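# Carry tube rack through self-closing door onto desk

## Task

Move the tube rack from the counter, through the door that swings shut by itself, and set it on the desk. At the end the rack must stand upright with each tube seated all the way down in a hole, and the door must be closed. The rack or any tube touching the floor is a failure. Either robot or both may be used. Finish by releasing the rack and backing the robots away. A robot that tips over or is left leaning is a failure.

## Robot and tools

Robots. Two identical Hello Robot Stretch 4 units, r1 and r2. Each has an omni-wheel base, a lift riding a mast, an arm that telescopes forward, a three-joint wrist (yaw, pitch, roll) and a two-finger gripper. Each is about 1.6 m tall; its base rim lies within 0.23 m of the base origin. Each carries four cameras: <robot>_head_camera, <robot>_head_left_camera, <robot>_head_right_camera and <robot>_wrist_camera.

Frames. Each robot uses its own base frame: origin on the floor beneath the base centre, x forward, y left, z up. hand_pose, a point between the open fingertips, is reported in that frame and may be somewhat inaccurate. Odometry is the base frame as it was when the scene began; heading is positive to the left, -3.142 to 3.142, and counts wheel turns only, so slipping shows as travel. Since each robot reports in its own frames, relative placement of the two robots can only be judged from images, lidar_m and wrist_depth_mm.

execute_actions. Argument actions is a list holding one action or none (empty: just report state and images). The action is an object keyed by "r1" and/or "r2". Per robot you may give "base", "joints", both, plus optional "pace" and "contact_limits"; or else "end_of_arm" by itself. Everything in the action starts together and may finish at different times.
- base: exactly one relative command, measured from where the robot last reported itself. translate_m: straight drive in metres, +forward, -2 to 2. strafe_m: sideways drive in metres, +left, -2 to 2. rotate_rad: spin in place in radians, +counter-clockwise seen from above, -3.2 to 3.2.
- joints: absolute targets by name, each a single number. lift_m 0 to 1.2 (m); arm_m 0 to 0.55 (m extension); wrist_yaw_rad -1.134 to 4.276 (0 ahead, + left, 3.14 stowed back, above 3.4 the arm may interfere); wrist_pitch_rad -1.117 to 4.259 (0 level, 1.57 pointing down); wrist_roll_rad -1.117 to 4.259 (0 fingers level, + clockwise seen from behind); gripper_m -0.038 to 0.141 (fingertip gap in m; negative squeezes tips together). Out-of-range joint targets are clipped and flagged; any other bad value or unknown key rejects the whole call with no motion.
- pace: "slow", "default", "fast", "max". Base speeds 0.1/0.3/0.4/0.6 m/s and 1/2/3/4 rad/s respectively, reduced when the lift is above 0.2 (down to 0.3 m/s and 1 rad/s at 1.2).
- contact_limits: {"arm_m": v}, v from 0 (gentlest) to 0.75 (firmest), default 0.5; how hard the arm may push before stopping.
- end_of_arm: "enable_torque" revives wrist or gripper motors that shut off.
- cameras: list of camera names, or "all"; omitted/null means all, [] means none; unknown names reject the call.
A robot or joint left out of an action may still be driving toward an earlier target without the status showing it. No action runs beyond 15 s. If a result reports a stop, later motion calls in the same reply are skipped.

wait: seconds, 0 to 10; commands nothing and returns state and images.
zoom_image: camera (one name) and region [x0, y0, x1, y1] in pixels of that camera's most recent full image, top-left origin, at most 504x504.
finished_scene: scene number; ends the scene irreversibly, so the goal must already hold.

Results. base_status and joint_status tell how each motion ended: "done" (base: wheels turned the commanded amount, slip included), "off_target" (stopped short, may still push), "contact_stop_at_<key>" (hit something; that part goes slack, a slack lift can sag under load, slack wheels can roll), "limit_stop_at_<name>" (built-in limit), "limit_stop_at_tilt" (lean over 6 degrees; lift, arm and wheels go slack and refuse commands until it leans less), "limit_stop_at_own_body" (would hit itself; move away from the body), "torque_fault" (wrist/gripper motor overloaded and went limp; send enable_torque). on_its_own covers uncommanded behaviour; its "held at" is the held target, not the position. motor_effort is percent of maximum, + toward larger joint values, peak in brackets, noisy with fixed offsets; for wheel_0..2 positive means turning right. Rest efforts outside their normal range suggest a load or a push; a load in a level gripper shifts wrist_pitch_rad effort. base_tilt (degrees, forward and right positive) has a fixed error up to about 1.5. turned_by_wheels vs turned_by_imu differing by over about 0.1 rad signals a collision or slip and a heading error of roughly their difference. lidar_m: 12 distances in m from the base origin, 30-degree sectors starting straight ahead and going counter-clockwise (4th left, 7th rear, 10th right); "-" means nothing seen or closer than 0.25 m; it misses glass, thin legs and much behind. wrist_depth_mm: 7x7 grid from top left, 100 to 2000 mm, "-" for invalid.

Gripping. Command a gap smaller than the object; smaller squeezes harder and pulls it toward the wrist. Neither gripper_m nor "done" confirms a grasp; at commanded values of 0 or above a firm grip shows as an effort change. Stuck fingertips on a surface: raise the lift. Unfold at the start with lift_m 0.4 and wrist_yaw_rad 0 together. Tilting up (pitch below -0.2) while rolled (roll below -0.4 or above 4) risks own-body stops.

Cautions. Robots pressing on each other is a failure; once bases touch, even millimetres more is a hard press, and nothing in the state reports it. Equal commands can differ by up to about 3 cm per metre between robots, which strains a shared load and can tip a robot. Turning or driving with over 1 kg held and arm_m above 0.2 can tip the robot, worse at fast paces; steady pushes or pulls, a high gripper or high contact limits raise the risk. Over about 2 kg in a level gripper faults the wrist. A loose object may occasionally get nudged. Avoid drops, slams, hard hits and strong pushes, and never let the rack or tubes reach the floor. Camera calibrations (K, distortion, T_world_to_cam from the carrier's base frame) are supplied and approximately valid.

Each tool is called after "Call:" as name(argument=value, ...) on one line, values as JSON.

## Session

Call:
execute_actions(actions=[])

Scene clock: 0.00 s.
r1.base_odometry: x=+0.000 y=+0.000 heading=+0.000 (m, m, rad; r1's odometry frame)
r1.turned_by_wheels: +0.000 (rad since the last result)
r1.turned_by_imu: +0.000 (rad since the last result)
r1.base_tilt: forward=+0.2 right=-0.2 (deg)
r1.lidar_m: 1.09 0.96 0.96 1.17 1.84 1.83 2.26 1.56 1.54 2.48 2.15 1.81
r1.base_status: not commanded
r1.joint_positions: lift_m=+0.150 arm_m=+0.000 wrist_yaw_rad=+3.084 wrist_pitch_rad=-0.006 wrist_roll_rad=-0.014 gripper_m=+0.057
r1.joint_status: not commanded
r1.motor_effort: lift_m=+20 arm_m=+0 wrist_yaw_rad=+1 wrist_pitch_rad=-7 wrist_roll_rad=-1 gripper_m=-2 wheel_0=+0 wheel_1=+0 wheel_2=+0 (%)
r1.hand_pose: x=-0.1119 y=+0.1038 z=+0.3301 quat_wxyz=(+0.029, +0.003, -0.007, +1.000) (m; r1's base frame)
r1.wrist_depth_mm: - 141 - - - 1708 1499 / - 140 - - - 1708 1464 / - 132 236 - - 1708 1464 / 111 139 - - - 1708 1499 / - - - - - 1708 1499 / 1281 1308 196 1281 193 1182 1138 / 878 831 842 125 866 778 809
r2.base_odometry: x=+0.000 y=+0.000 heading=+0.000 (m, m, rad; r2's odometry frame)
r2.turned_by_wheels: +0.000 (rad since the last result)
r2.turned_by_imu: +0.000 (rad since the last result)
r2.base_tilt: forward=+0.6 right=-0.1 (deg)
r2.lidar_m: 1.52 2.22 1.92 1.93 2.26 1.98 1.40 1.44 2.07 2.08 2.50 1.58
r2.base_status: not commanded
r2.joint_positions: lift_m=+0.161 arm_m=+0.000 wrist_yaw_rad=+3.090 wrist_pitch_rad=+0.004 wrist_roll_rad=-0.012 gripper_m=+0.057
r2.joint_status: not commanded
r2.motor_effort: lift_m=+21 arm_m=+0 wrist_yaw_rad=-1 wrist_pitch_rad=-7 wrist_roll_rad=+1 gripper_m=-6 wheel_0=+0 wheel_1=+0 wheel_2=-1 (%)
r2.hand_pose: x=-0.1127 y=+0.1022 z=+0.3379 quat_wxyz=(+0.026, -0.002, -0.006, +1.000) (m; r2's base frame)
r2.wrist_depth_mm: - 133 - - 1921 1808 1808 / - 133 1661 - - 1808 1808 / 107 135 272 - - 1921 1808 / 131 153 - - - 1921 1756 / 1863 - - 1808 1499 1661 1537 / 1118 1098 196 1060 878 991 960 / 788 759 798 - 778 707 691
pictures: r1_head_camera, r1_head_left_camera, r1_head_right_camera, r1_wrist_camera, r2_head_camera, r2_head_left_camera, r2_head_right_camera, r2_wrist_camera
camera_calibration (this result's frames):
r1_wrist_camera: T_world_to_cam=[[0.0639401, 0.997845, -0.0147222, -0.0898384], [-0.0290273, -0.0128865, -0.999496, 0.388922], [-0.997531, 0.0643352, 0.0281408, 0.102283], [0, 0, 0, 1]] pos_world=[0.119064, 0.0880763, 0.384525]
r2_wrist_camera: T_world_to_cam=[[0.0950052, 0.99511, -0.0270263, -0.0897628], [0.0424616, -0.0311753, -0.998612, 0.389995], [-0.994571, 0.0937257, -0.0452158, 0.122349], [0, 0, 0, 1]] pos_world=[0.113653, 0.0900149, 0.39256]
Images, in order (width x height): r1_head_camera 420x560, r1_head_left_camera 420x672, r1_head_right_camera 420x672, r1_wrist_camera 616x392, r2_head_camera 420x560, r2_head_left_camera 420x672, r2_head_right_camera 420x672, r2_wrist_camera 616x392.

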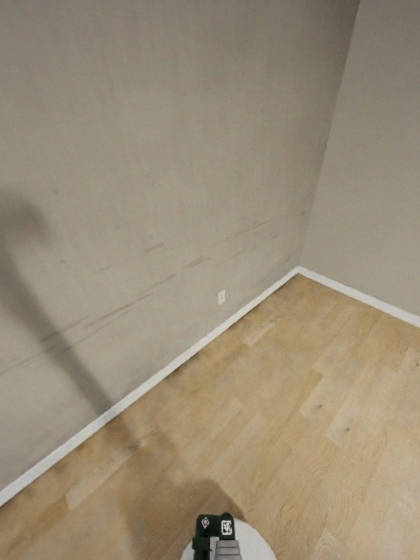

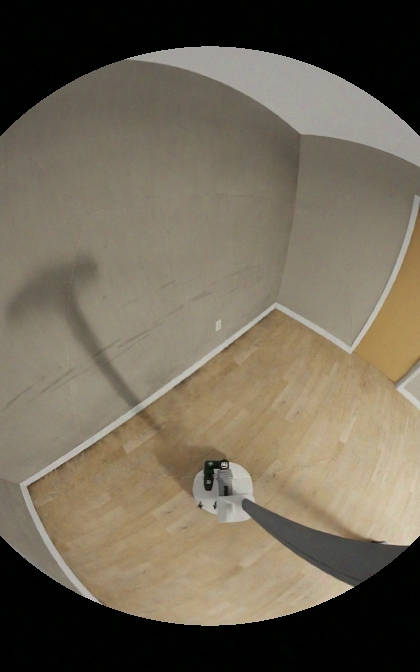

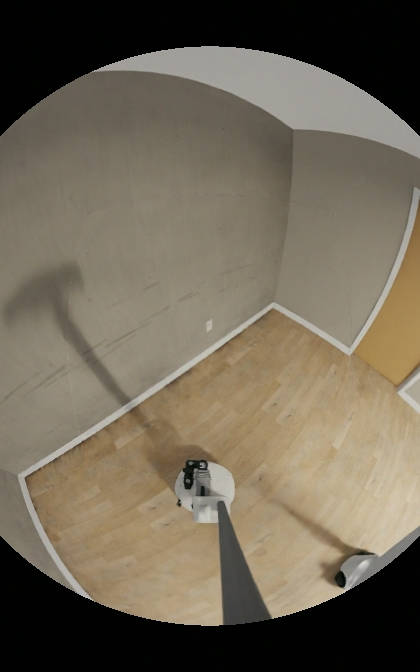

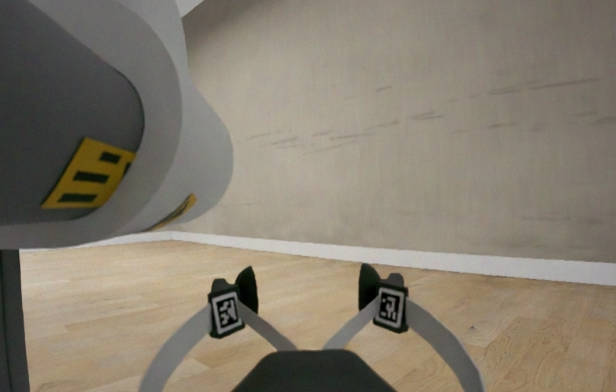

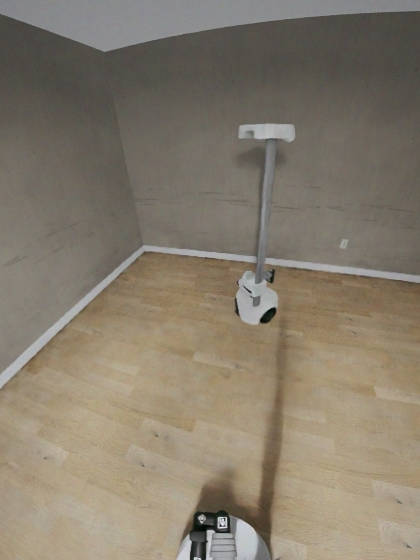

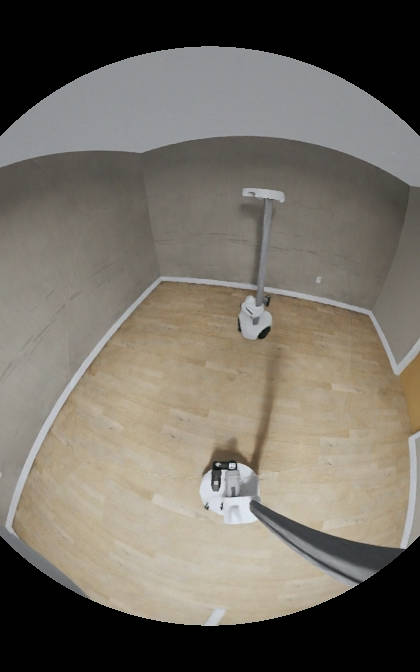

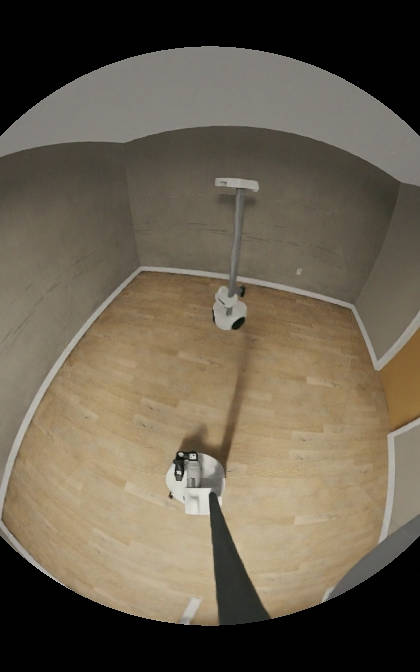

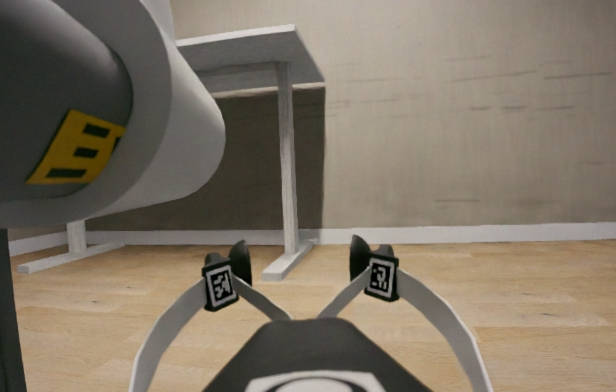

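Call:
zoom_image(camera="r2_head_right_camera", region=[320, 290, 420, 480])

Call:
zoom_image(camera="r1_head_right_camera", region=[260, 170, 420, 430])

Region (320, 290, 420, 480) of r2_head_right_camera's 420x672 image, scaled by 2.653, with more detail than that image has; it fills the left 265 columns of this view, and the rest is white.

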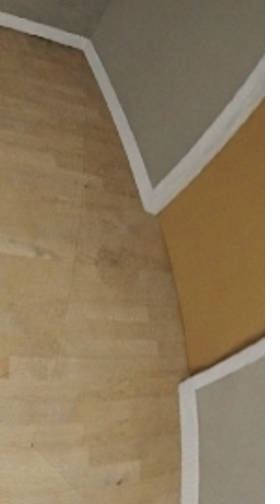

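Region (260, 170, 420, 430) of r1_head_right_camera's 420x672 image, scaled by 1.938, with more detail than that image has; it fills the left 310 columns of this view, and the rest is white.

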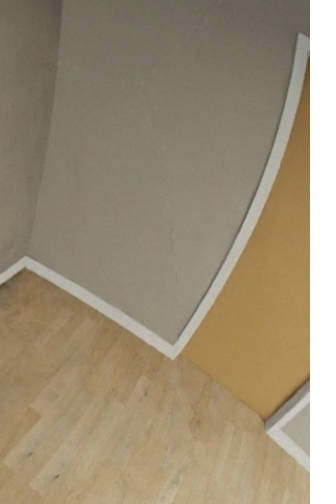

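Call:
execute_actions(actions=[{"r1": {"base": {"rotate_rad": -1.2}, "pace": "max"}, "r2": {"base": {"rotate_rad": 0.09}, "pace": "fast"}}], cameras=["r1_head_camera"])

Scene clock: 36.03 s.
r1.base_odometry: x=+0.000 y=+0.000 heading=-1.200 (m, m, rad; r1's odometry frame)
r1.turned_by_wheels: -1.200 (rad since the last result)
r1.turned_by_imu: -1.204 (rad since the last result)
r1.base_tilt: forward=+0.2 right=-0.3 (deg)
r1.lidar_m: 2.16 2.12 1.23 0.95 0.96 1.06 1.77 1.82 2.02 3.25 1.55 2.67
r1.base_status: done
r1.joint_positions: lift_m=+0.150 arm_m=+0.000 wrist_yaw_rad=+3.084 wrist_pitch_rad=-0.006 wrist_roll_rad=-0.014 gripper_m=+0.057
r1.joint_status: not commanded
r1.motor_effort: lift_m=+20(20) arm_m=+0(0) wrist_yaw_rad=+2(0) wrist_pitch_rad=-7(8) wrist_roll_rad=-1(1) gripper_m=-3(1) wheel_0=+0(9) wheel_1=-2(11) wheel_2=-1(8) (%)
r1.hand_pose: x=-0.1118 y=+0.1039 z=+0.3301 quat_wxyz=(+0.029, +0.003, -0.007, +1.000) (m; r1's base frame)
r1.wrist_depth_mm: - 140 1983 - 1430 1042 878 / - 140 1921 - 1430 1078 878 / - 132 236 - 1464 1078 878 / 111 140 1863 - 1464 1078 891 / 1576 1708 1863 - 1464 1098 891 / 1308 1308 196 1308 193 1025 878 / 891 842 854 125 878 768 809
r2.base_odometry: x=+0.000 y=+0.000 heading=+0.090 (m, m, rad; r2's odometry frame)
r2.turned_by_wheels: +0.090 (rad since the last result)
r2.turned_by_imu: +0.090 (rad since the last result)
r2.base_tilt: forward=+0.6 right=+0.0 (deg)
r2.lidar_m: 1.59 2.11 1.93 1.94 2.17 1.38 1.20 1.56 2.06 2.10 2.58 1.54
r2.base_status: done
r2.joint_positions: lift_m=+0.161 arm_m=+0.000 wrist_yaw_rad=+3.090 wrist_pitch_rad=+0.004 wrist_roll_rad=-0.012 gripper_m=+0.057
r2.joint_status: not commanded
r2.motor_effort: lift_m=+21(21) arm_m=+0(0) wrist_yaw_rad=-2(1) wrist_pitch_rad=-6(6) wrist_roll_rad=+1(1) gripper_m=-4(2) wheel_0=-2(6) wheel_1=-3(6) wheel_2=-1(7) (%)
r2.hand_pose: x=-0.1127 y=+0.1022 z=+0.3379 quat_wxyz=(+0.026, -0.002, -0.006, +1.000) (m; r2's base frame)
r2.wrist_depth_mm: - 133 - 1499 1921 1808 1708 / - 133 1661 - 1921 1863 1756 / 106 135 272 - - 1808 1808 / 131 153 - - - 1808 1756 / - - - 1708 1537 1661 1618 / 1160 1118 196 1060 866 991 946 / 788 759 831 - 768 691 707
pictures: r1_head_camera
Images, in order (width x height): r1_head_camera 420x560.

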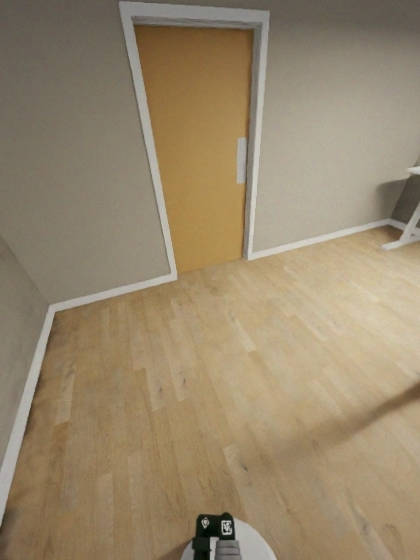

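Call:
execute_actions(actions=[])

Scene clock: 48.93 s.
r1.base_odometry: x=+0.000 y=+0.000 heading=-1.200 (m, m, rad; r1's odometry frame)
r1.turned_by_wheels: +0.000 (rad since the last result)
r1.turned_by_imu: +0.001 (rad since the last result)
r1.base_tilt: forward=+0.2 right=-0.2 (deg)
r1.lidar_m: 2.17 2.14 1.20 0.99 0.97 1.08 1.74 1.83 2.04 3.20 1.55 2.63
r1.base_status: done
r1.joint_positions: lift_m=+0.150 arm_m=+0.000 wrist_yaw_rad=+3.084 wrist_pitch_rad=-0.006 wrist_roll_rad=-0.014 gripper_m=+0.057
r1.joint_status: not commanded
r1.motor_effort: lift_m=+20(20) arm_m=+0(0) wrist_yaw_rad=+0(0) wrist_pitch_rad=-7(8) wrist_roll_rad=+0(1) gripper_m=-2(1) wheel_0=+0(9) wheel_1=-2(11) wheel_2=-1(8) (%)
r1.hand_pose: x=-0.1118 y=+0.1039 z=+0.3301 quat_wxyz=(+0.029, +0.003, -0.007, +1.000) (m; r1's base frame)
r1.wrist_depth_mm: - 140 1983 - 1430 1060 878 / - 140 1921 - 1430 1078 878 / - 132 236 - 1464 1078 891 / 111 139 1863 - 1430 1078 891 / 1537 1708 1863 - 1464 1098 904 / 1281 1308 196 1281 194 1025 878 / 891 831 842 125 878 768 809
r2.base_odometry: x=+0.000 y=+0.000 heading=+0.090 (m, m, rad; r2's odometry frame)
r2.turned_by_wheels: +0.000 (rad since the last result)
r2.turned_by_imu: +0.001 (rad since the last result)
r2.base_tilt: forward=+0.6 right=-0.2 (deg)
r2.lidar_m: 1.60 2.11 1.92 1.95 2.18 1.39 1.20 1.56 2.07 2.09 2.59 1.55
r2.base_status: done
r2.joint_positions: lift_m=+0.161 arm_m=+0.000 wrist_yaw_rad=+3.090 wrist_pitch_rad=+0.004 wrist_roll_rad=-0.012 gripper_m=+0.057
r2.joint_status: not commanded
r2.motor_effort: lift_m=+21(21) arm_m=+0(0) wrist_yaw_rad=-1(1) wrist_pitch_rad=-6(6) wrist_roll_rad=+1(1) gripper_m=-1(2) wheel_0=-2(6) wheel_1=-2(6) wheel_2=-1(7) (%)
r2.hand_pose: x=-0.1127 y=+0.1022 z=+0.3379 quat_wxyz=(+0.026, -0.002, -0.006, +1.000) (m; r2's base frame)
r2.wrist_depth_mm: - 132 - 1499 1863 1808 1708 / - 133 1618 - 1921 1808 1661 / 106 135 273 - - 1808 1708 / 131 154 - - - 1863 1756 / - - - 1708 1537 1618 1576 / 1098 1118 195 1060 904 976 960 / 778 750 809 - 759 699 699
pictures: r1_head_camera, r1_head_left_camera, r1_head_right_camera, r1_wrist_camera, r2_head_camera, r2_head_left_camera, r2_head_right_camera, r2_wrist_camera
camera_calibration (this result's frames):
r1_wrist_camera: T_world_to_cam=[[0.0640065, 0.997841, -0.0147217, -0.0898503], [-0.0290282, -0.0128841, -0.999496, 0.388922], [-0.997527, 0.0644015, 0.0281409, 0.102287], [0, 0, 0, 1]] pos_world=[0.119074, 0.0880797, 0.384525]
r2_wrist_camera: T_world_to_cam=[[0.0950052, 0.99511, -0.0270264, -0.0897628], [0.0424616, -0.0311754, -0.998612, 0.389995], [-0.994571, 0.0937257, -0.0452158, 0.122349], [0, 0, 0, 1]] pos_world=[0.113653, 0.0900149, 0.39256]
Images, in order (width x height): r1_head_camera 420x560, r1_head_left_camera 420x672, r1_head_right_camera 420x672, r1_wrist_camera 616x392, r2_head_camera 420x560, r2_head_left_camera 420x672, r2_head_right_camera 420x672, r2_wrist_camera 616x392.

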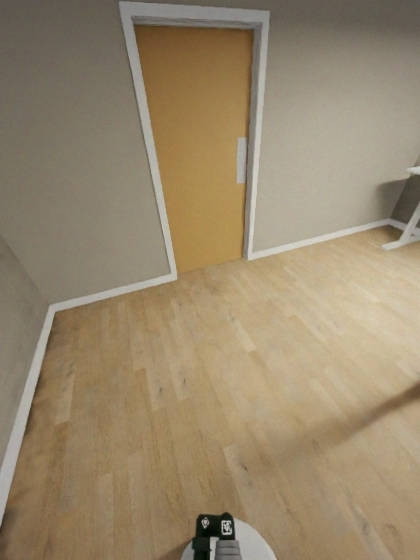

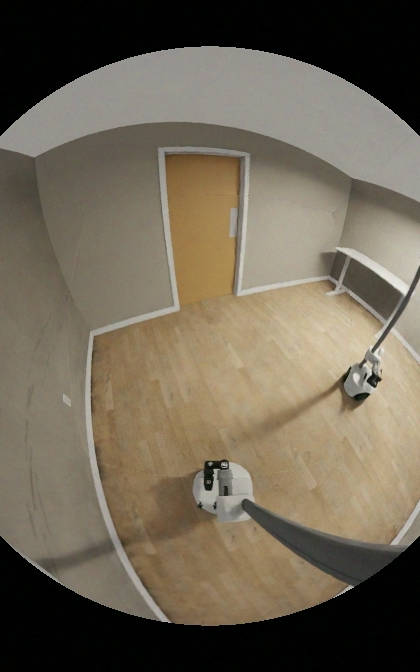

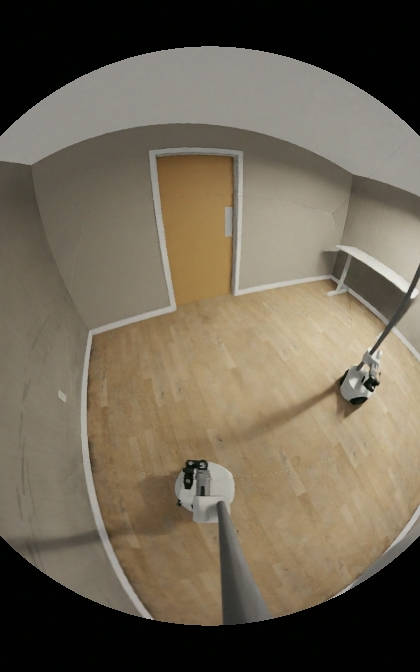

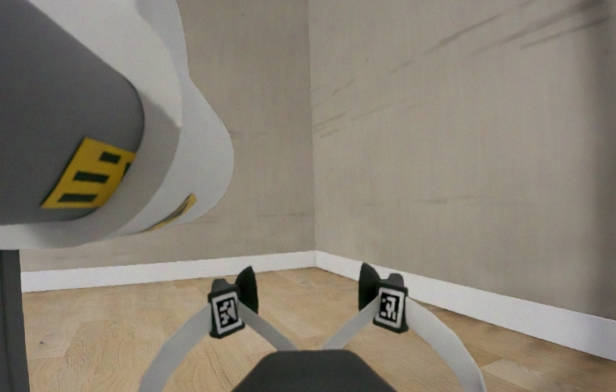

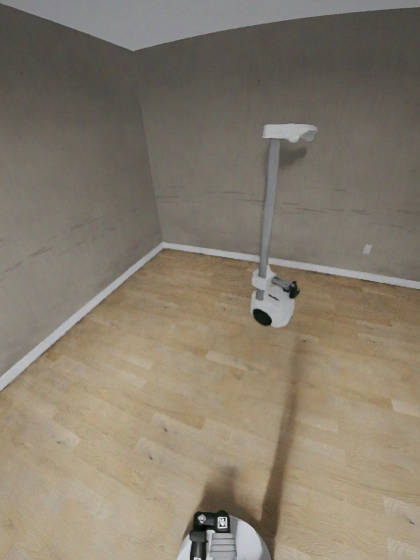

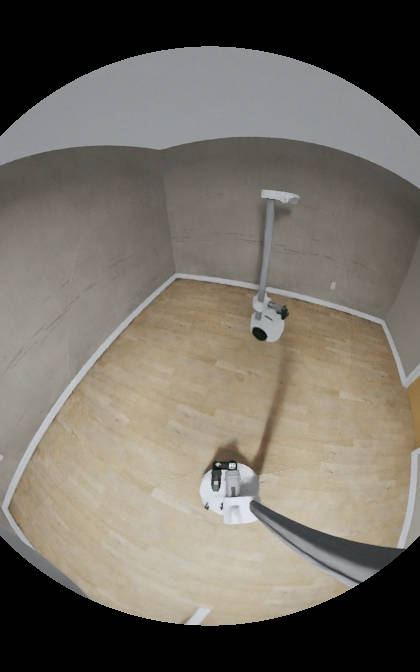

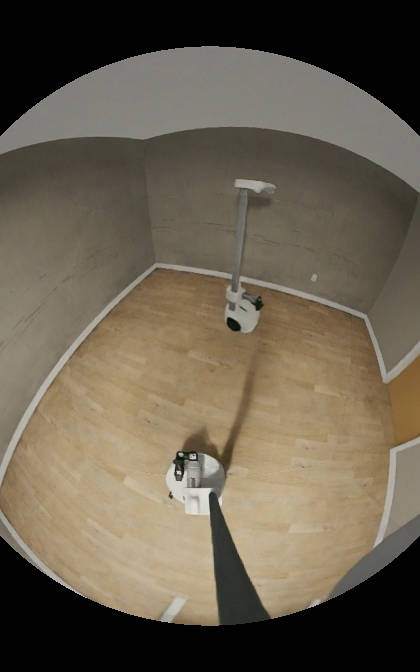

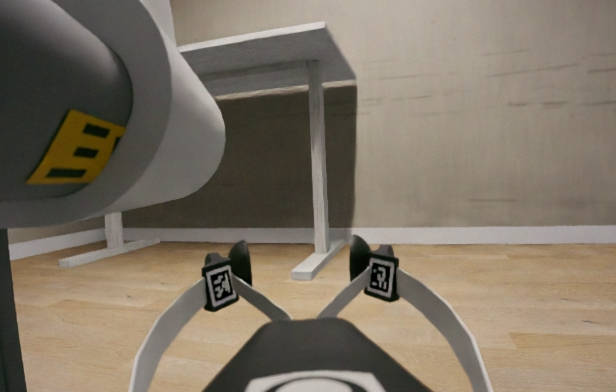

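Call:
execute_actions(actions=[{"r2": {"base": {"strafe_m": -1.8}, "pace": "max"}, "r1": {"base": {"translate_m": 0.95}, "pace": "fast"}}], cameras=["r1_head_camera", "r2_head_right_camera", "r2_head_camera"])

Scene clock: 57.67 s.
r1.base_odometry: x=+0.344 y=-0.886 heading=-1.200 (m, m, rad; r1's odometry frame)
r1.turned_by_wheels: +0.000 (rad since the last result)
r1.turned_by_imu: -0.001 (rad since the last result)
r1.base_tilt: forward=+0.1 right=-0.3 (deg)
r1.lidar_m: 1.00 1.24 1.41 1.30 1.30 1.44 2.33 2.71 3.02 2.66 2.61 0.96
r1.base_status: done
r1.joint_positions: lift_m=+0.150 arm_m=+0.000 wrist_yaw_rad=+3.084 wrist_pitch_rad=-0.006 wrist_roll_rad=-0.014 gripper_m=+0.057
r1.joint_status: not commanded
r1.motor_effort: lift_m=+20(20) arm_m=+0(0) wrist_yaw_rad=-1(1) wrist_pitch_rad=-8(7) wrist_roll_rad=-1(0) gripper_m=-3(2) wheel_0=+0(7) wheel_1=+0(8) wheel_2=+2(12) (%)
r1.hand_pose: x=-0.1118 y=+0.1039 z=+0.3301 quat_wxyz=(+0.029, +0.003, -0.007, +1.000) (m; r1's base frame)
r1.wrist_depth_mm: - 140 - - 1863 1397 1182 / - 140 - - 1983 1430 1182 / - 132 236 - - 1464 1160 / 111 140 - - - 1464 1182 / - - - - 1863 1464 1182 / 1281 1308 196 1308 193 1182 1118 / 891 842 842 125 866 778 809
r2.base_odometry: x=+0.161 y=-1.793 heading=+0.090 (m, m, rad; r2's odometry frame)
r2.turned_by_wheels: +0.000 (rad since the last result)
r2.turned_by_imu: -0.003 (rad since the last result)
r2.base_tilt: forward=+0.6 right=-0.1 (deg)
r2.lidar_m: 2.10 0.96 3.60 3.63 2.02 1.83 0.64 0.40 0.39 0.46 0.57 0.95
r2.base_status: done
r2.joint_positions: lift_m=+0.161 arm_m=+0.000 wrist_yaw_rad=+3.090 wrist_pitch_rad=+0.004 wrist_roll_rad=-0.012 gripper_m=+0.057
r2.joint_status: not commanded
r2.motor_effort: lift_m=+21(21) arm_m=+0(0) wrist_yaw_rad=-2(1) wrist_pitch_rad=-7(6) wrist_roll_rad=+0(1) gripper_m=-5(3) wheel_0=-2(15) wheel_1=+3(16) wheel_2=-1(1) (%)
r2.hand_pose: x=-0.1127 y=+0.1022 z=+0.3379 quat_wxyz=(+0.026, -0.002, -0.006, +1.000) (m; r2's base frame)
r2.wrist_depth_mm: - 133 1025 1921 - - - / - 133 1008 1863 - - - / 106 134 273 1808 - - - / 131 153 991 1808 - - - / 525 676 891 1576 1537 1708 1618 / 525 640 196 1042 866 1008 946 / 517 591 798 - 768 707 691
pictures: r1_head_camera, r2_head_camera, r2_head_right_camera
Images, in order (width x height): r1_head_camera 420x560, r2_head_camera 420x560, r2_head_right_camera 420x672.

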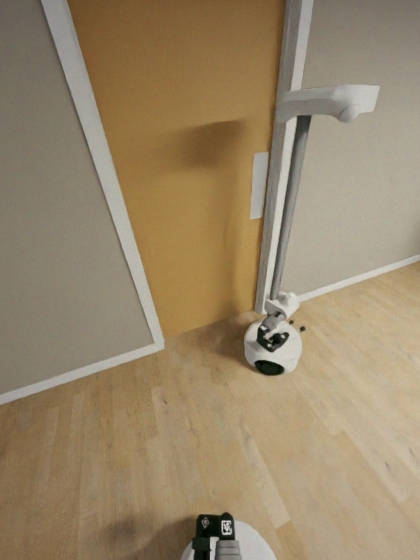

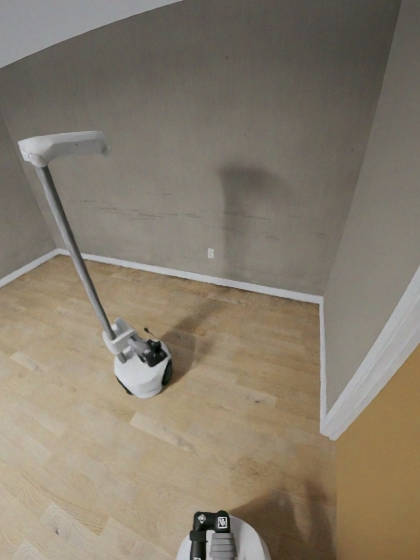

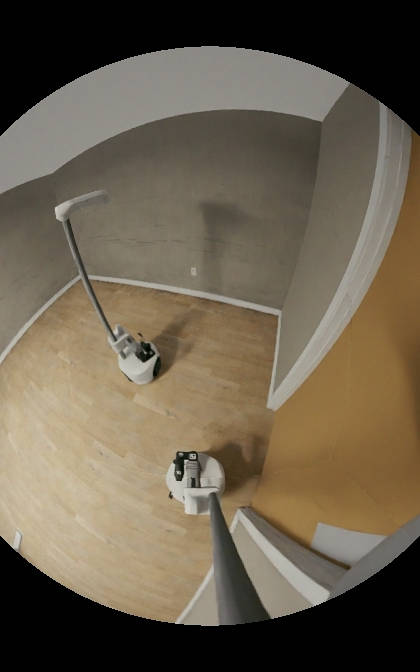

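Call:
zoom_image(camera="r2_head_right_camera", region=[150, 380, 330, 560])

Call:
zoom_image(camera="r1_head_camera", region=[130, 250, 330, 400])

Region (150, 380, 330, 560) of r2_head_right_camera's 420x672 image, scaled by 2.800, with more detail than that image has.

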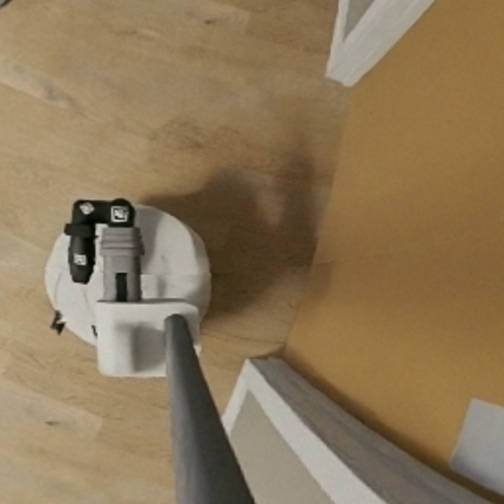

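Region (130, 250, 330, 400) of r1_head_camera's 420x560 image, scaled by 2.520, with more detail than that image has; it fills the top 378 rows of this view, and the rest is white.

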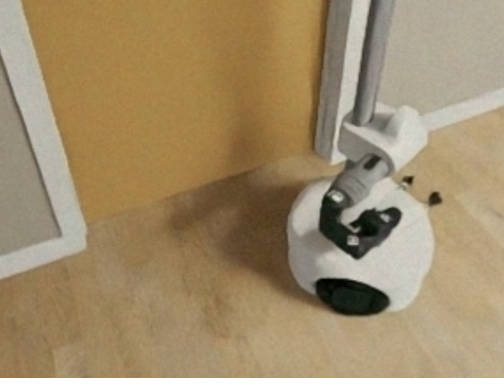

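Call:
execute_actions(actions=[{"r2": {"base": {"translate_m": 0.075}, "pace": "max"}, "r1": {"base": {"rotate_rad": -0.15}, "pace": "max"}}], cameras=["r1_head_camera", "r2_head_right_camera"])

Scene clock: 110.70 s.
r1.base_odometry: x=+0.344 y=-0.886 heading=-1.350 (m, m, rad; r1's odometry frame)
r1.turned_by_wheels: -0.150 (rad since the last result)
r1.turned_by_imu: -0.150 (rad since the last result)
r1.base_tilt: forward=+0.0 right=-0.3 (deg)
r1.lidar_m: 0.89 1.25 1.35 1.36 1.29 1.35 1.92 2.71 2.81 3.55 2.62 0.95
r1.base_status: done
r1.joint_positions: lift_m=+0.150 arm_m=+0.000 wrist_yaw_rad=+3.084 wrist_pitch_rad=-0.006 wrist_roll_rad=-0.014 gripper_m=+0.057
r1.joint_status: not commanded
r1.motor_effort: lift_m=+20(20) arm_m=-1(1) wrist_yaw_rad=+0(0) wrist_pitch_rad=-7(8) wrist_roll_rad=-1(0) gripper_m=-3(3) wheel_0=+0(5) wheel_1=-1(7) wheel_2=-1(8) (%)
r1.hand_pose: x=-0.1118 y=+0.1039 z=+0.3301 quat_wxyz=(+0.029, +0.003, -0.007, +1.000) (m; r1's base frame)
r1.wrist_depth_mm: - 140 - - 1661 1308 1118 / - 140 - - 1661 1308 1118 / - 132 236 - 1708 1308 1098 / 111 139 - - 1708 1336 1118 / - - - - 1661 1308 1138 / 1281 1308 196 1308 193 1182 1078 / 891 842 842 125 866 778 809
r2.base_odometry: x=+0.235 y=-1.786 heading=+0.090 (m, m, rad; r2's odometry frame)
r2.turned_by_wheels: +0.000 (rad since the last result)
r2.turned_by_imu: +0.001 (rad since the last result)
r2.base_tilt: forward=+0.6 right=-0.2 (deg)
r2.lidar_m: 2.01 0.88 3.57 3.60 2.10 1.92 0.70 0.44 0.48 0.48 0.60 1.03
r2.base_status: done
r2.joint_positions: lift_m=+0.161 arm_m=+0.000 wrist_yaw_rad=+3.090 wrist_pitch_rad=+0.004 wrist_roll_rad=-0.012 gripper_m=+0.057
r2.joint_status: not commanded
r2.motor_effort: lift_m=+21(21) arm_m=+0(0) wrist_yaw_rad=-1(1) wrist_pitch_rad=-6(6) wrist_roll_rad=+1(1) gripper_m=-4(3) wheel_0=+1(7) wheel_1=+1(8) wheel_2=+1(12) (%)
r2.hand_pose: x=-0.1127 y=+0.1022 z=+0.3379 quat_wxyz=(+0.026, -0.002, -0.006, +1.000) (m; r2's base frame)
r2.wrist_depth_mm: - 133 1078 - - - - / - 133 1060 - - - - / 106 135 273 - - - - / 131 153 1042 1863 - - - / 554 707 931 1618 1537 1661 1618 / 544 676 196 1060 891 991 960 / 544 627 820 - 768 699 691
pictures: r1_head_camera, r2_head_right_camera
Images, in order (width x height): r1_head_camera 420x560, r2_head_right_camera 420x672.

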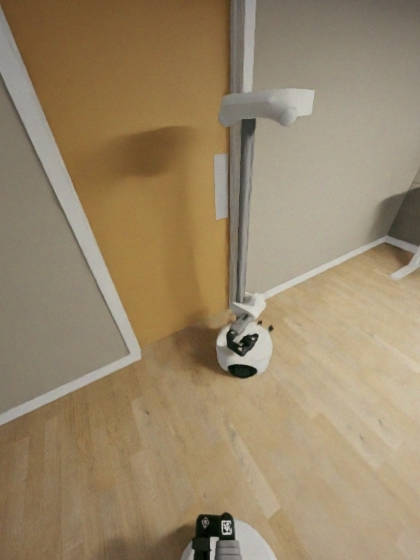

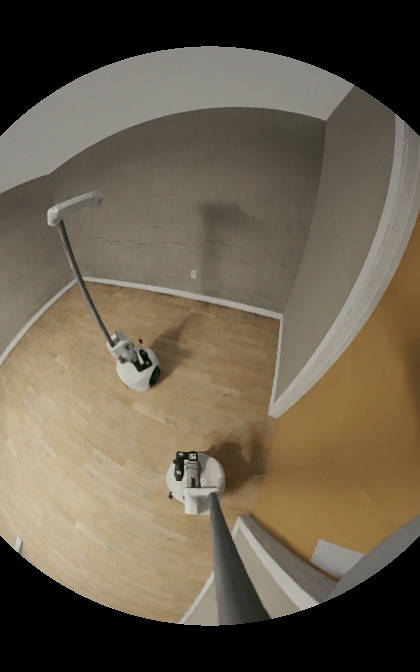

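Call:
execute_actions(actions=[{"r2": {"base": {"strafe_m": -0.27}, "pace": "max"}, "r1": {"base": {"strafe_m": 0.23}, "pace": "max"}}], cameras=["r1_head_camera", "r2_head_right_camera"])

Scene clock: 124.27 s.
r1.base_odometry: x=+0.569 y=-0.835 heading=-1.350 (m, m, rad; r1's odometry frame)
r1.turned_by_wheels: +0.000 (rad since the last result)
r1.turned_by_imu: +0.002 (rad since the last result)
r1.base_tilt: forward=+0.0 right=-0.3 (deg)
r1.lidar_m: 1.08 1.14 1.21 1.17 1.06 1.15 1.63 2.83 2.94 3.73 2.82 1.11
r1.base_status: done
r1.joint_positions: lift_m=+0.150 arm_m=+0.000 wrist_yaw_rad=+3.084 wrist_pitch_rad=-0.006 wrist_roll_rad=-0.014 gripper_m=+0.057
r1.joint_status: not commanded
r1.motor_effort: lift_m=+20(20) arm_m=+0(1) wrist_yaw_rad=+0(1) wrist_pitch_rad=-8(7) wrist_roll_rad=-1(1) gripper_m=-2(2) wheel_0=+2(13) wheel_1=-2(14) wheel_2=+0(1) (%)
r1.hand_pose: x=-0.1118 y=+0.1039 z=+0.3301 quat_wxyz=(+0.029, +0.003, -0.007, +1.000) (m; r1's base frame)
r1.wrist_depth_mm: - 140 - 1921 1397 1098 946 / - 140 - 1921 1430 1118 946 / - 132 236 1983 1430 1118 960 / 111 139 - - 1430 1138 960 / - - - 1921 1430 1138 960 / 1308 1308 196 1308 193 1078 946 / 891 831 854 125 866 778 809
r2.base_odometry: x=+0.260 y=-2.055 heading=+0.090 (m, m, rad; r2's odometry frame)
r2.turned_by_wheels: +0.000 (rad since the last result)
r2.turned_by_imu: +0.001 (rad since the last result)
r2.base_tilt: forward=+0.6 right=-0.1 (deg)
r2.lidar_m: 1.92 1.06 3.83 3.86 2.23 1.60 0.33 0.25 0.25 0.25 0.30 0.59
r2.base_status: done
r2.joint_positions: lift_m=+0.161 arm_m=+0.000 wrist_yaw_rad=+3.090 wrist_pitch_rad=+0.004 wrist_roll_rad=-0.012 gripper_m=+0.057
r2.joint_status: not commanded
r2.motor_effort: lift_m=+21(21) arm_m=+0(0) wrist_yaw_rad=-1(1) wrist_pitch_rad=-6(6) wrist_roll_rad=+1(1) gripper_m=-3(5) wheel_0=-1(12) wheel_1=+3(13) wheel_2=+0(1) (%)
r2.hand_pose: x=-0.1127 y=+0.1022 z=+0.3379 quat_wxyz=(+0.026, -0.002, -0.006, +1.000) (m; r2's base frame)
r2.wrist_depth_mm: - 133 591 1098 - - - / - 133 580 1098 - - - / 107 135 274 1060 - - - / 131 153 580 1060 - - - / 379 459 480 1042 1537 1661 1576 / 377 455 196 820 891 991 946 / 370 439 496 - 768 699 691
pictures: r1_head_camera, r2_head_right_camera
Images, in order (width x height): r1_head_camera 420x560, r2_head_right_camera 420x672.

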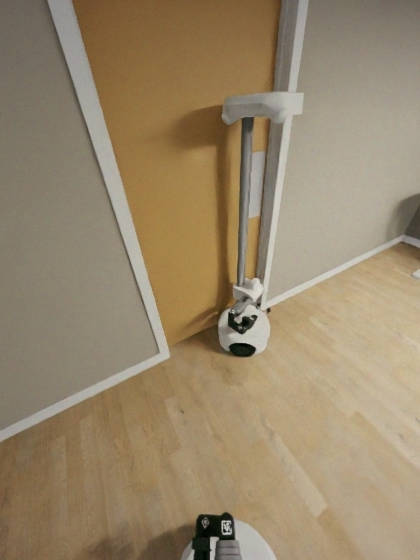

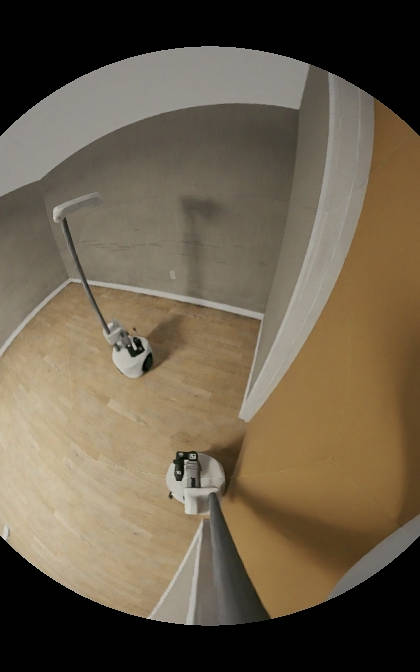

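Call:
execute_actions(actions=[{"r2": {"base": {"strafe_m": -1.13}, "pace": "default"}, "r1": {"base": {"translate_m": 0.55}, "pace": "default"}}])

Scene clock: 133.43 s.
r1.base_odometry: x=+0.689 y=-1.372 heading=-1.350 (m, m, rad; r1's odometry frame)
r1.turned_by_wheels: +0.000 (rad since the last result)
r1.turned_by_imu: +0.000 (rad since the last result)
r1.base_tilt: forward=+0.2 right=-0.2 (deg)
r1.lidar_m: 3.91 0.68 0.70 1.00 1.37 1.44 2.00 3.30 3.45 2.65 2.54 1.09
r1.base_status: done
r1.joint_positions: lift_m=+0.150 arm_m=+0.000 wrist_yaw_rad=+3.084 wrist_pitch_rad=-0.006 wrist_roll_rad=-0.014 gripper_m=+0.057
r1.joint_status: not commanded
r1.motor_effort: lift_m=+20(20) arm_m=-1(0) wrist_yaw_rad=+2(1) wrist_pitch_rad=-8(7) wrist_roll_rad=-1(1) gripper_m=-4(2) wheel_0=+2(7) wheel_1=+0(7) wheel_2=+0(9) (%)
r1.hand_pose: x=-0.1118 y=+0.1039 z=+0.3301 quat_wxyz=(+0.029, +0.003, -0.007, +1.000) (m; r1's base frame)
r1.wrist_depth_mm: - 140 - - 1708 1366 1182 / - 140 - - 1808 1366 1182 / - 132 236 - 1756 1366 1160 / 111 139 - - 1808 1397 1160 / - - - - 1756 1430 1160 / 1308 1336 196 1281 193 1182 1118 / 891 831 854 125 866 778 809
r2.base_odometry: x=+0.361 y=-3.181 heading=+0.090 (m, m, rad; r2's odometry frame)
r2.turned_by_wheels: +0.000 (rad since the last result)
r2.turned_by_imu: +0.004 (rad since the last result)
r2.base_tilt: forward=+0.8 right=-0.3 (deg)
r2.lidar_m: 0.25 0.25 0.42 4.91 1.02 1.90 2.64 4.11 3.87 2.55 0.25 0.25
r2.base_status: done
r2.joint_positions: lift_m=+0.161 arm_m=+0.000 wrist_yaw_rad=+3.090 wrist_pitch_rad=+0.004 wrist_roll_rad=-0.012 gripper_m=+0.057
r2.joint_status: not commanded
r2.motor_effort: lift_m=+21(21) arm_m=+0(0) wrist_yaw_rad=-1(1) wrist_pitch_rad=-6(6) wrist_roll_rad=+1(2) gripper_m=-6(4) wheel_0=+4(26) wheel_1=+0(24) wheel_2=-2(5) (%)
r2.hand_pose: x=-0.1127 y=+0.1022 z=+0.3379 quat_wxyz=(+0.026, -0.002, -0.006, +1.000) (m; r2's base frame)
r2.wrist_depth_mm: - 132 - - - - 1430 / - 133 - - - - 1430 / 107 135 272 - - - 1499 / 131 153 - - - - 1430 / - - - 1863 1576 1708 1366 / 1118 1098 196 1060 878 991 976 / 788 750 820 - 768 707 707
pictures: r1_head_camera, r1_head_left_camera, r1_head_right_camera, r1_wrist_camera, r2_head_camera, r2_head_left_camera, r2_head_right_camera, r2_wrist_camera
camera_calibration (this result's frames):
r1_wrist_camera: T_world_to_cam=[[0.0639955, 0.997842, -0.0147217, -0.0898484], [-0.0290279, -0.0128844, -0.999496, 0.388922], [-0.997528, 0.0643906, 0.0281407, 0.102287], [0, 0, 0, 1]] pos_world=[0.119074, 0.0880792, 0.384525]
r2_wrist_camera: T_world_to_cam=[[0.0949582, 0.995114, -0.0270264, -0.0897548], [0.0424639, -0.0311734, -0.998612, 0.389995], [-0.994575, 0.0936787, -0.0452166, 0.12235], [0, 0, 0, 1]] pos_world=[0.113648, 0.0900122, 0.39256]
Images, in order (width x height): r1_head_camera 420x560, r1_head_left_camera 420x672, r1_head_right_camera 420x672, r1_wrist_camera 616x392, r2_head_camera 420x560, r2_head_left_camera 420x672, r2_head_right_camera 420x672, r2_wrist_camera 616x392.

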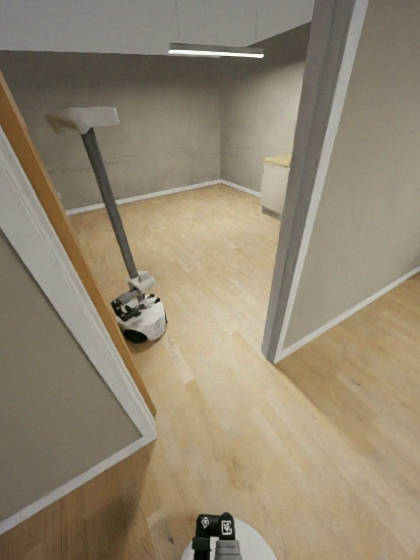

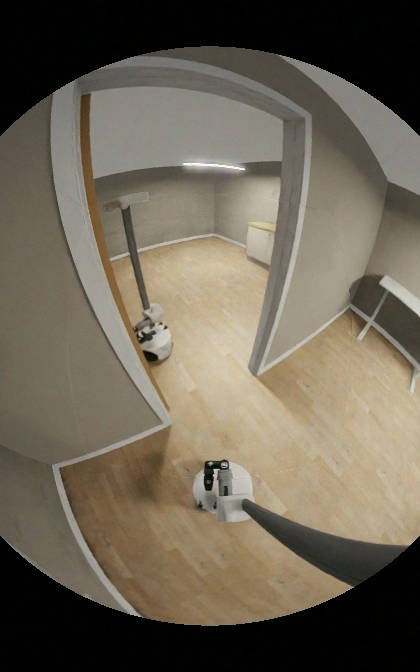

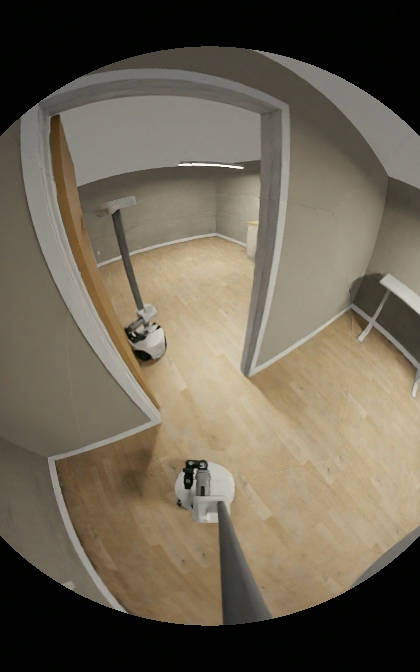

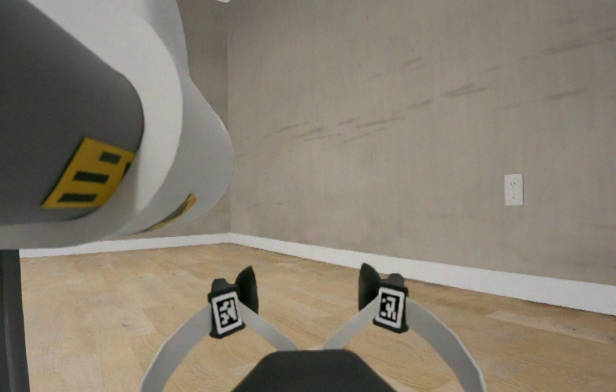

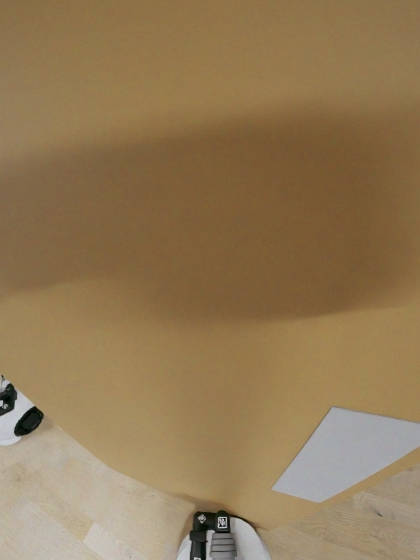

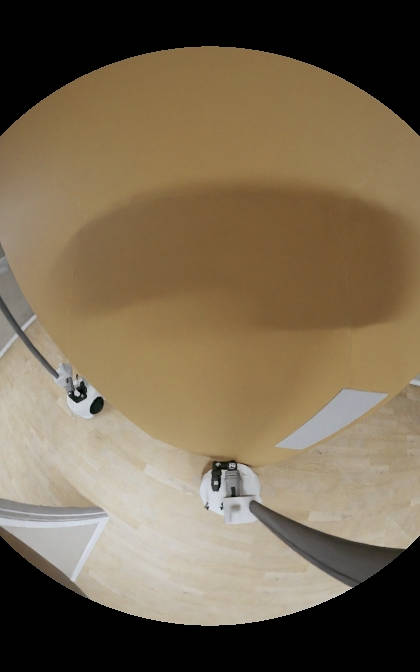

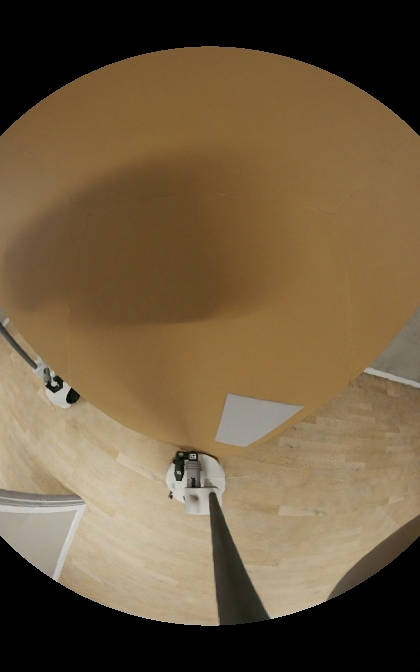

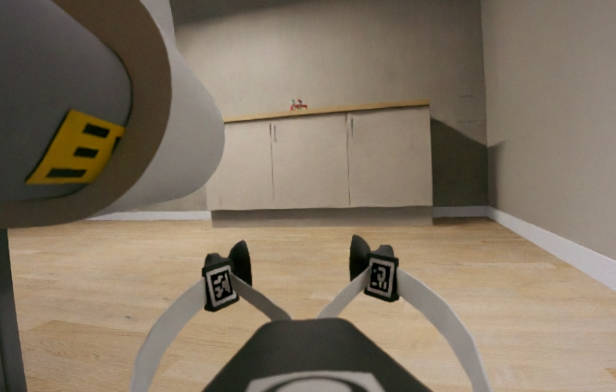

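Call:
zoom_image(camera="r2_wrist_camera", region=[260, 80, 340, 130])

Call:
zoom_image(camera="r1_head_camera", region=[90, 260, 310, 460])

Region (260, 80, 340, 130) of r2_wrist_camera's 616x392 image, scaled by 6.300; it fills the top 315 rows of this view, and the rest is white.

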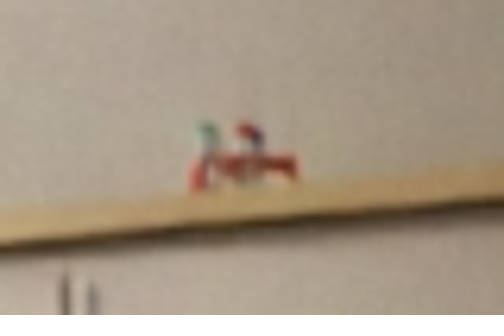

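Region (90, 260, 310, 460) of r1_head_camera's 420x560 image, scaled by 2.291, with more detail than that image has; it fills the top 458 rows of this view, and the rest is white.

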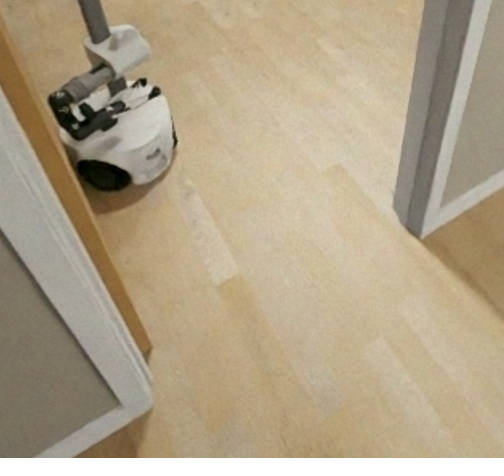

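Call:
execute_actions(actions=[{"r1": {"base": {"translate_m": 2.0}, "joints": {"lift_m": 0.45}, "pace": "max"}}], cameras=["r1_head_camera", "r1_head_right_camera", "r1_head_left_camera", "r2_wrist_camera"])

Scene clock: 180.77 s.
r1.base_odometry: x=+1.128 y=-3.323 heading=-1.350 (m, m, rad; r1's odometry frame)
r1.turned_by_wheels: +0.000 (rad since the last result)
r1.turned_by_imu: -0.006 (rad since the last result)
r1.base_tilt: forward=+0.2 right=-0.1 (deg)
r1.lidar_m: 3.37 3.68 3.40 2.40 0.65 0.65 - 0.89 0.94 1.31 1.72 1.81
r1.base_status: done
r1.joint_positions: lift_m=+0.450 arm_m=+0.000 wrist_yaw_rad=+3.084 wrist_pitch_rad=-0.006 wrist_roll_rad=-0.014 gripper_m=+0.057
r1.joint_status: all done
r1.motor_effort: lift_m=+24(26) arm_m=-1(0) wrist_yaw_rad=-1(0) wrist_pitch_rad=-8(8) wrist_roll_rad=-1(1) gripper_m=-2(3) wheel_0=-1(9) wheel_1=-2(8) wheel_2=+1(14) (%)
r1.hand_pose: x=-0.1118 y=+0.1038 z=+0.6297 quat_wxyz=(+0.029, +0.003, -0.007, +1.000) (m; r1's base frame)
r1.wrist_depth_mm: - 140 - - 1281 1042 904 / - 140 - - 1308 1042 891 / - 132 236 - 1281 1042 904 / 111 140 - - 1308 1042 904 / 820 - - - 1281 1060 904 / 842 1921 197 - 194 1042 574 / 842 891 1499 125 1308 798 574
r2.base_odometry: x=+0.361 y=-3.181 heading=+0.090 (m, m, rad; r2's odometry frame)
r2.turned_by_wheels: +0.000 (rad since the last result)
r2.turned_by_imu: +0.003 (rad since the last result)
r2.base_tilt: forward=+0.7 right=-0.1 (deg)
r2.lidar_m: 0.25 0.25 0.43 4.91 1.03 0.68 0.65 4.09 3.86 2.55 0.25 0.25
r2.base_status: not commanded
r2.joint_positions: lift_m=+0.161 arm_m=+0.000 wrist_yaw_rad=+3.090 wrist_pitch_rad=+0.004 wrist_roll_rad=-0.012 gripper_m=+0.057
r2.joint_status: not commanded
r2.motor_effort: lift_m=+21(21) arm_m=+0(0) wrist_yaw_rad=-1(1) wrist_pitch_rad=-6(6) wrist_roll_rad=+3(0) gripper_m=-2(4) wheel_0=+4(4) wheel_1=+0(0) wheel_2=-3(2) (%)
r2.hand_pose: x=-0.1127 y=+0.1022 z=+0.3379 quat_wxyz=(+0.026, -0.002, -0.006, +1.000) (m; r2's base frame)
r2.wrist_depth_mm: - 133 - 831 - - 1397 / - 134 946 976 - - 1430 / 107 135 272 - - - 1397 / 131 153 - - - - 1464 / - - 1708 866 1499 1661 1366 / 1118 1118 195 778 809 976 946 / 778 759 831 - 778 699 699
pictures: r1_head_camera, r1_head_left_camera, r1_head_right_camera, r2_wrist_camera
camera_calibration (this result's frames):
r2_wrist_camera: T_world_to_cam=[[0.0949582, 0.995114, -0.0270264, -0.0897548], [0.0424639, -0.0311735, -0.998612, 0.389995], [-0.994575, 0.0936787, -0.0452166, 0.12235], [0, 0, 0, 1]] pos_world=[0.113648, 0.0900122, 0.39256]
Images, in order (width x height): r1_head_camera 420x560, r1_head_left_camera 420x672, r1_head_right_camera 420x672, r2_wrist_camera 616x392.

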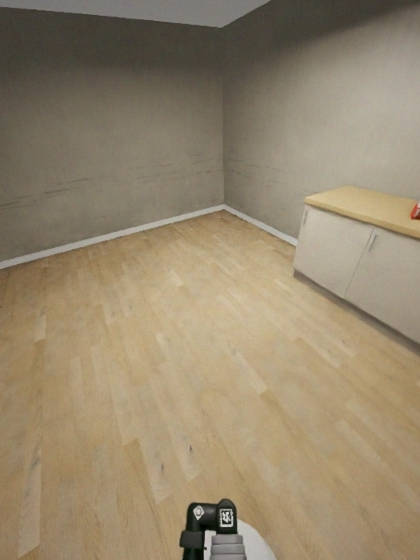

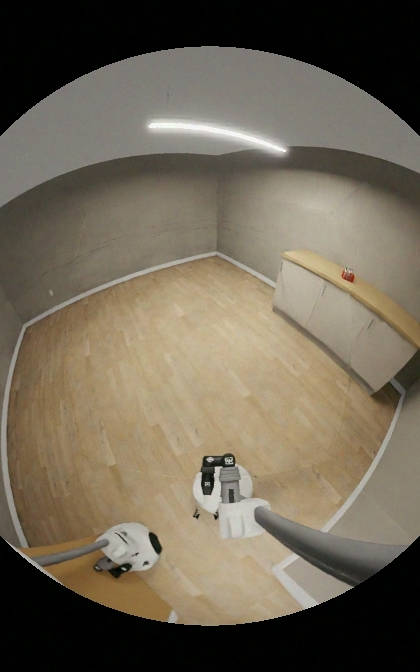

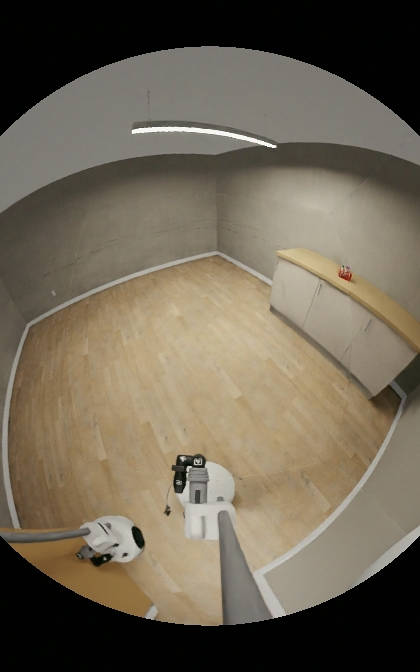

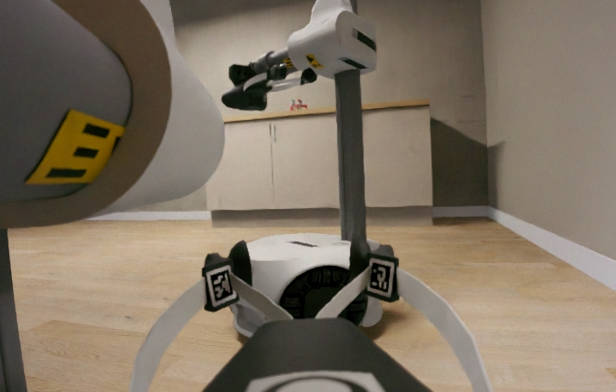

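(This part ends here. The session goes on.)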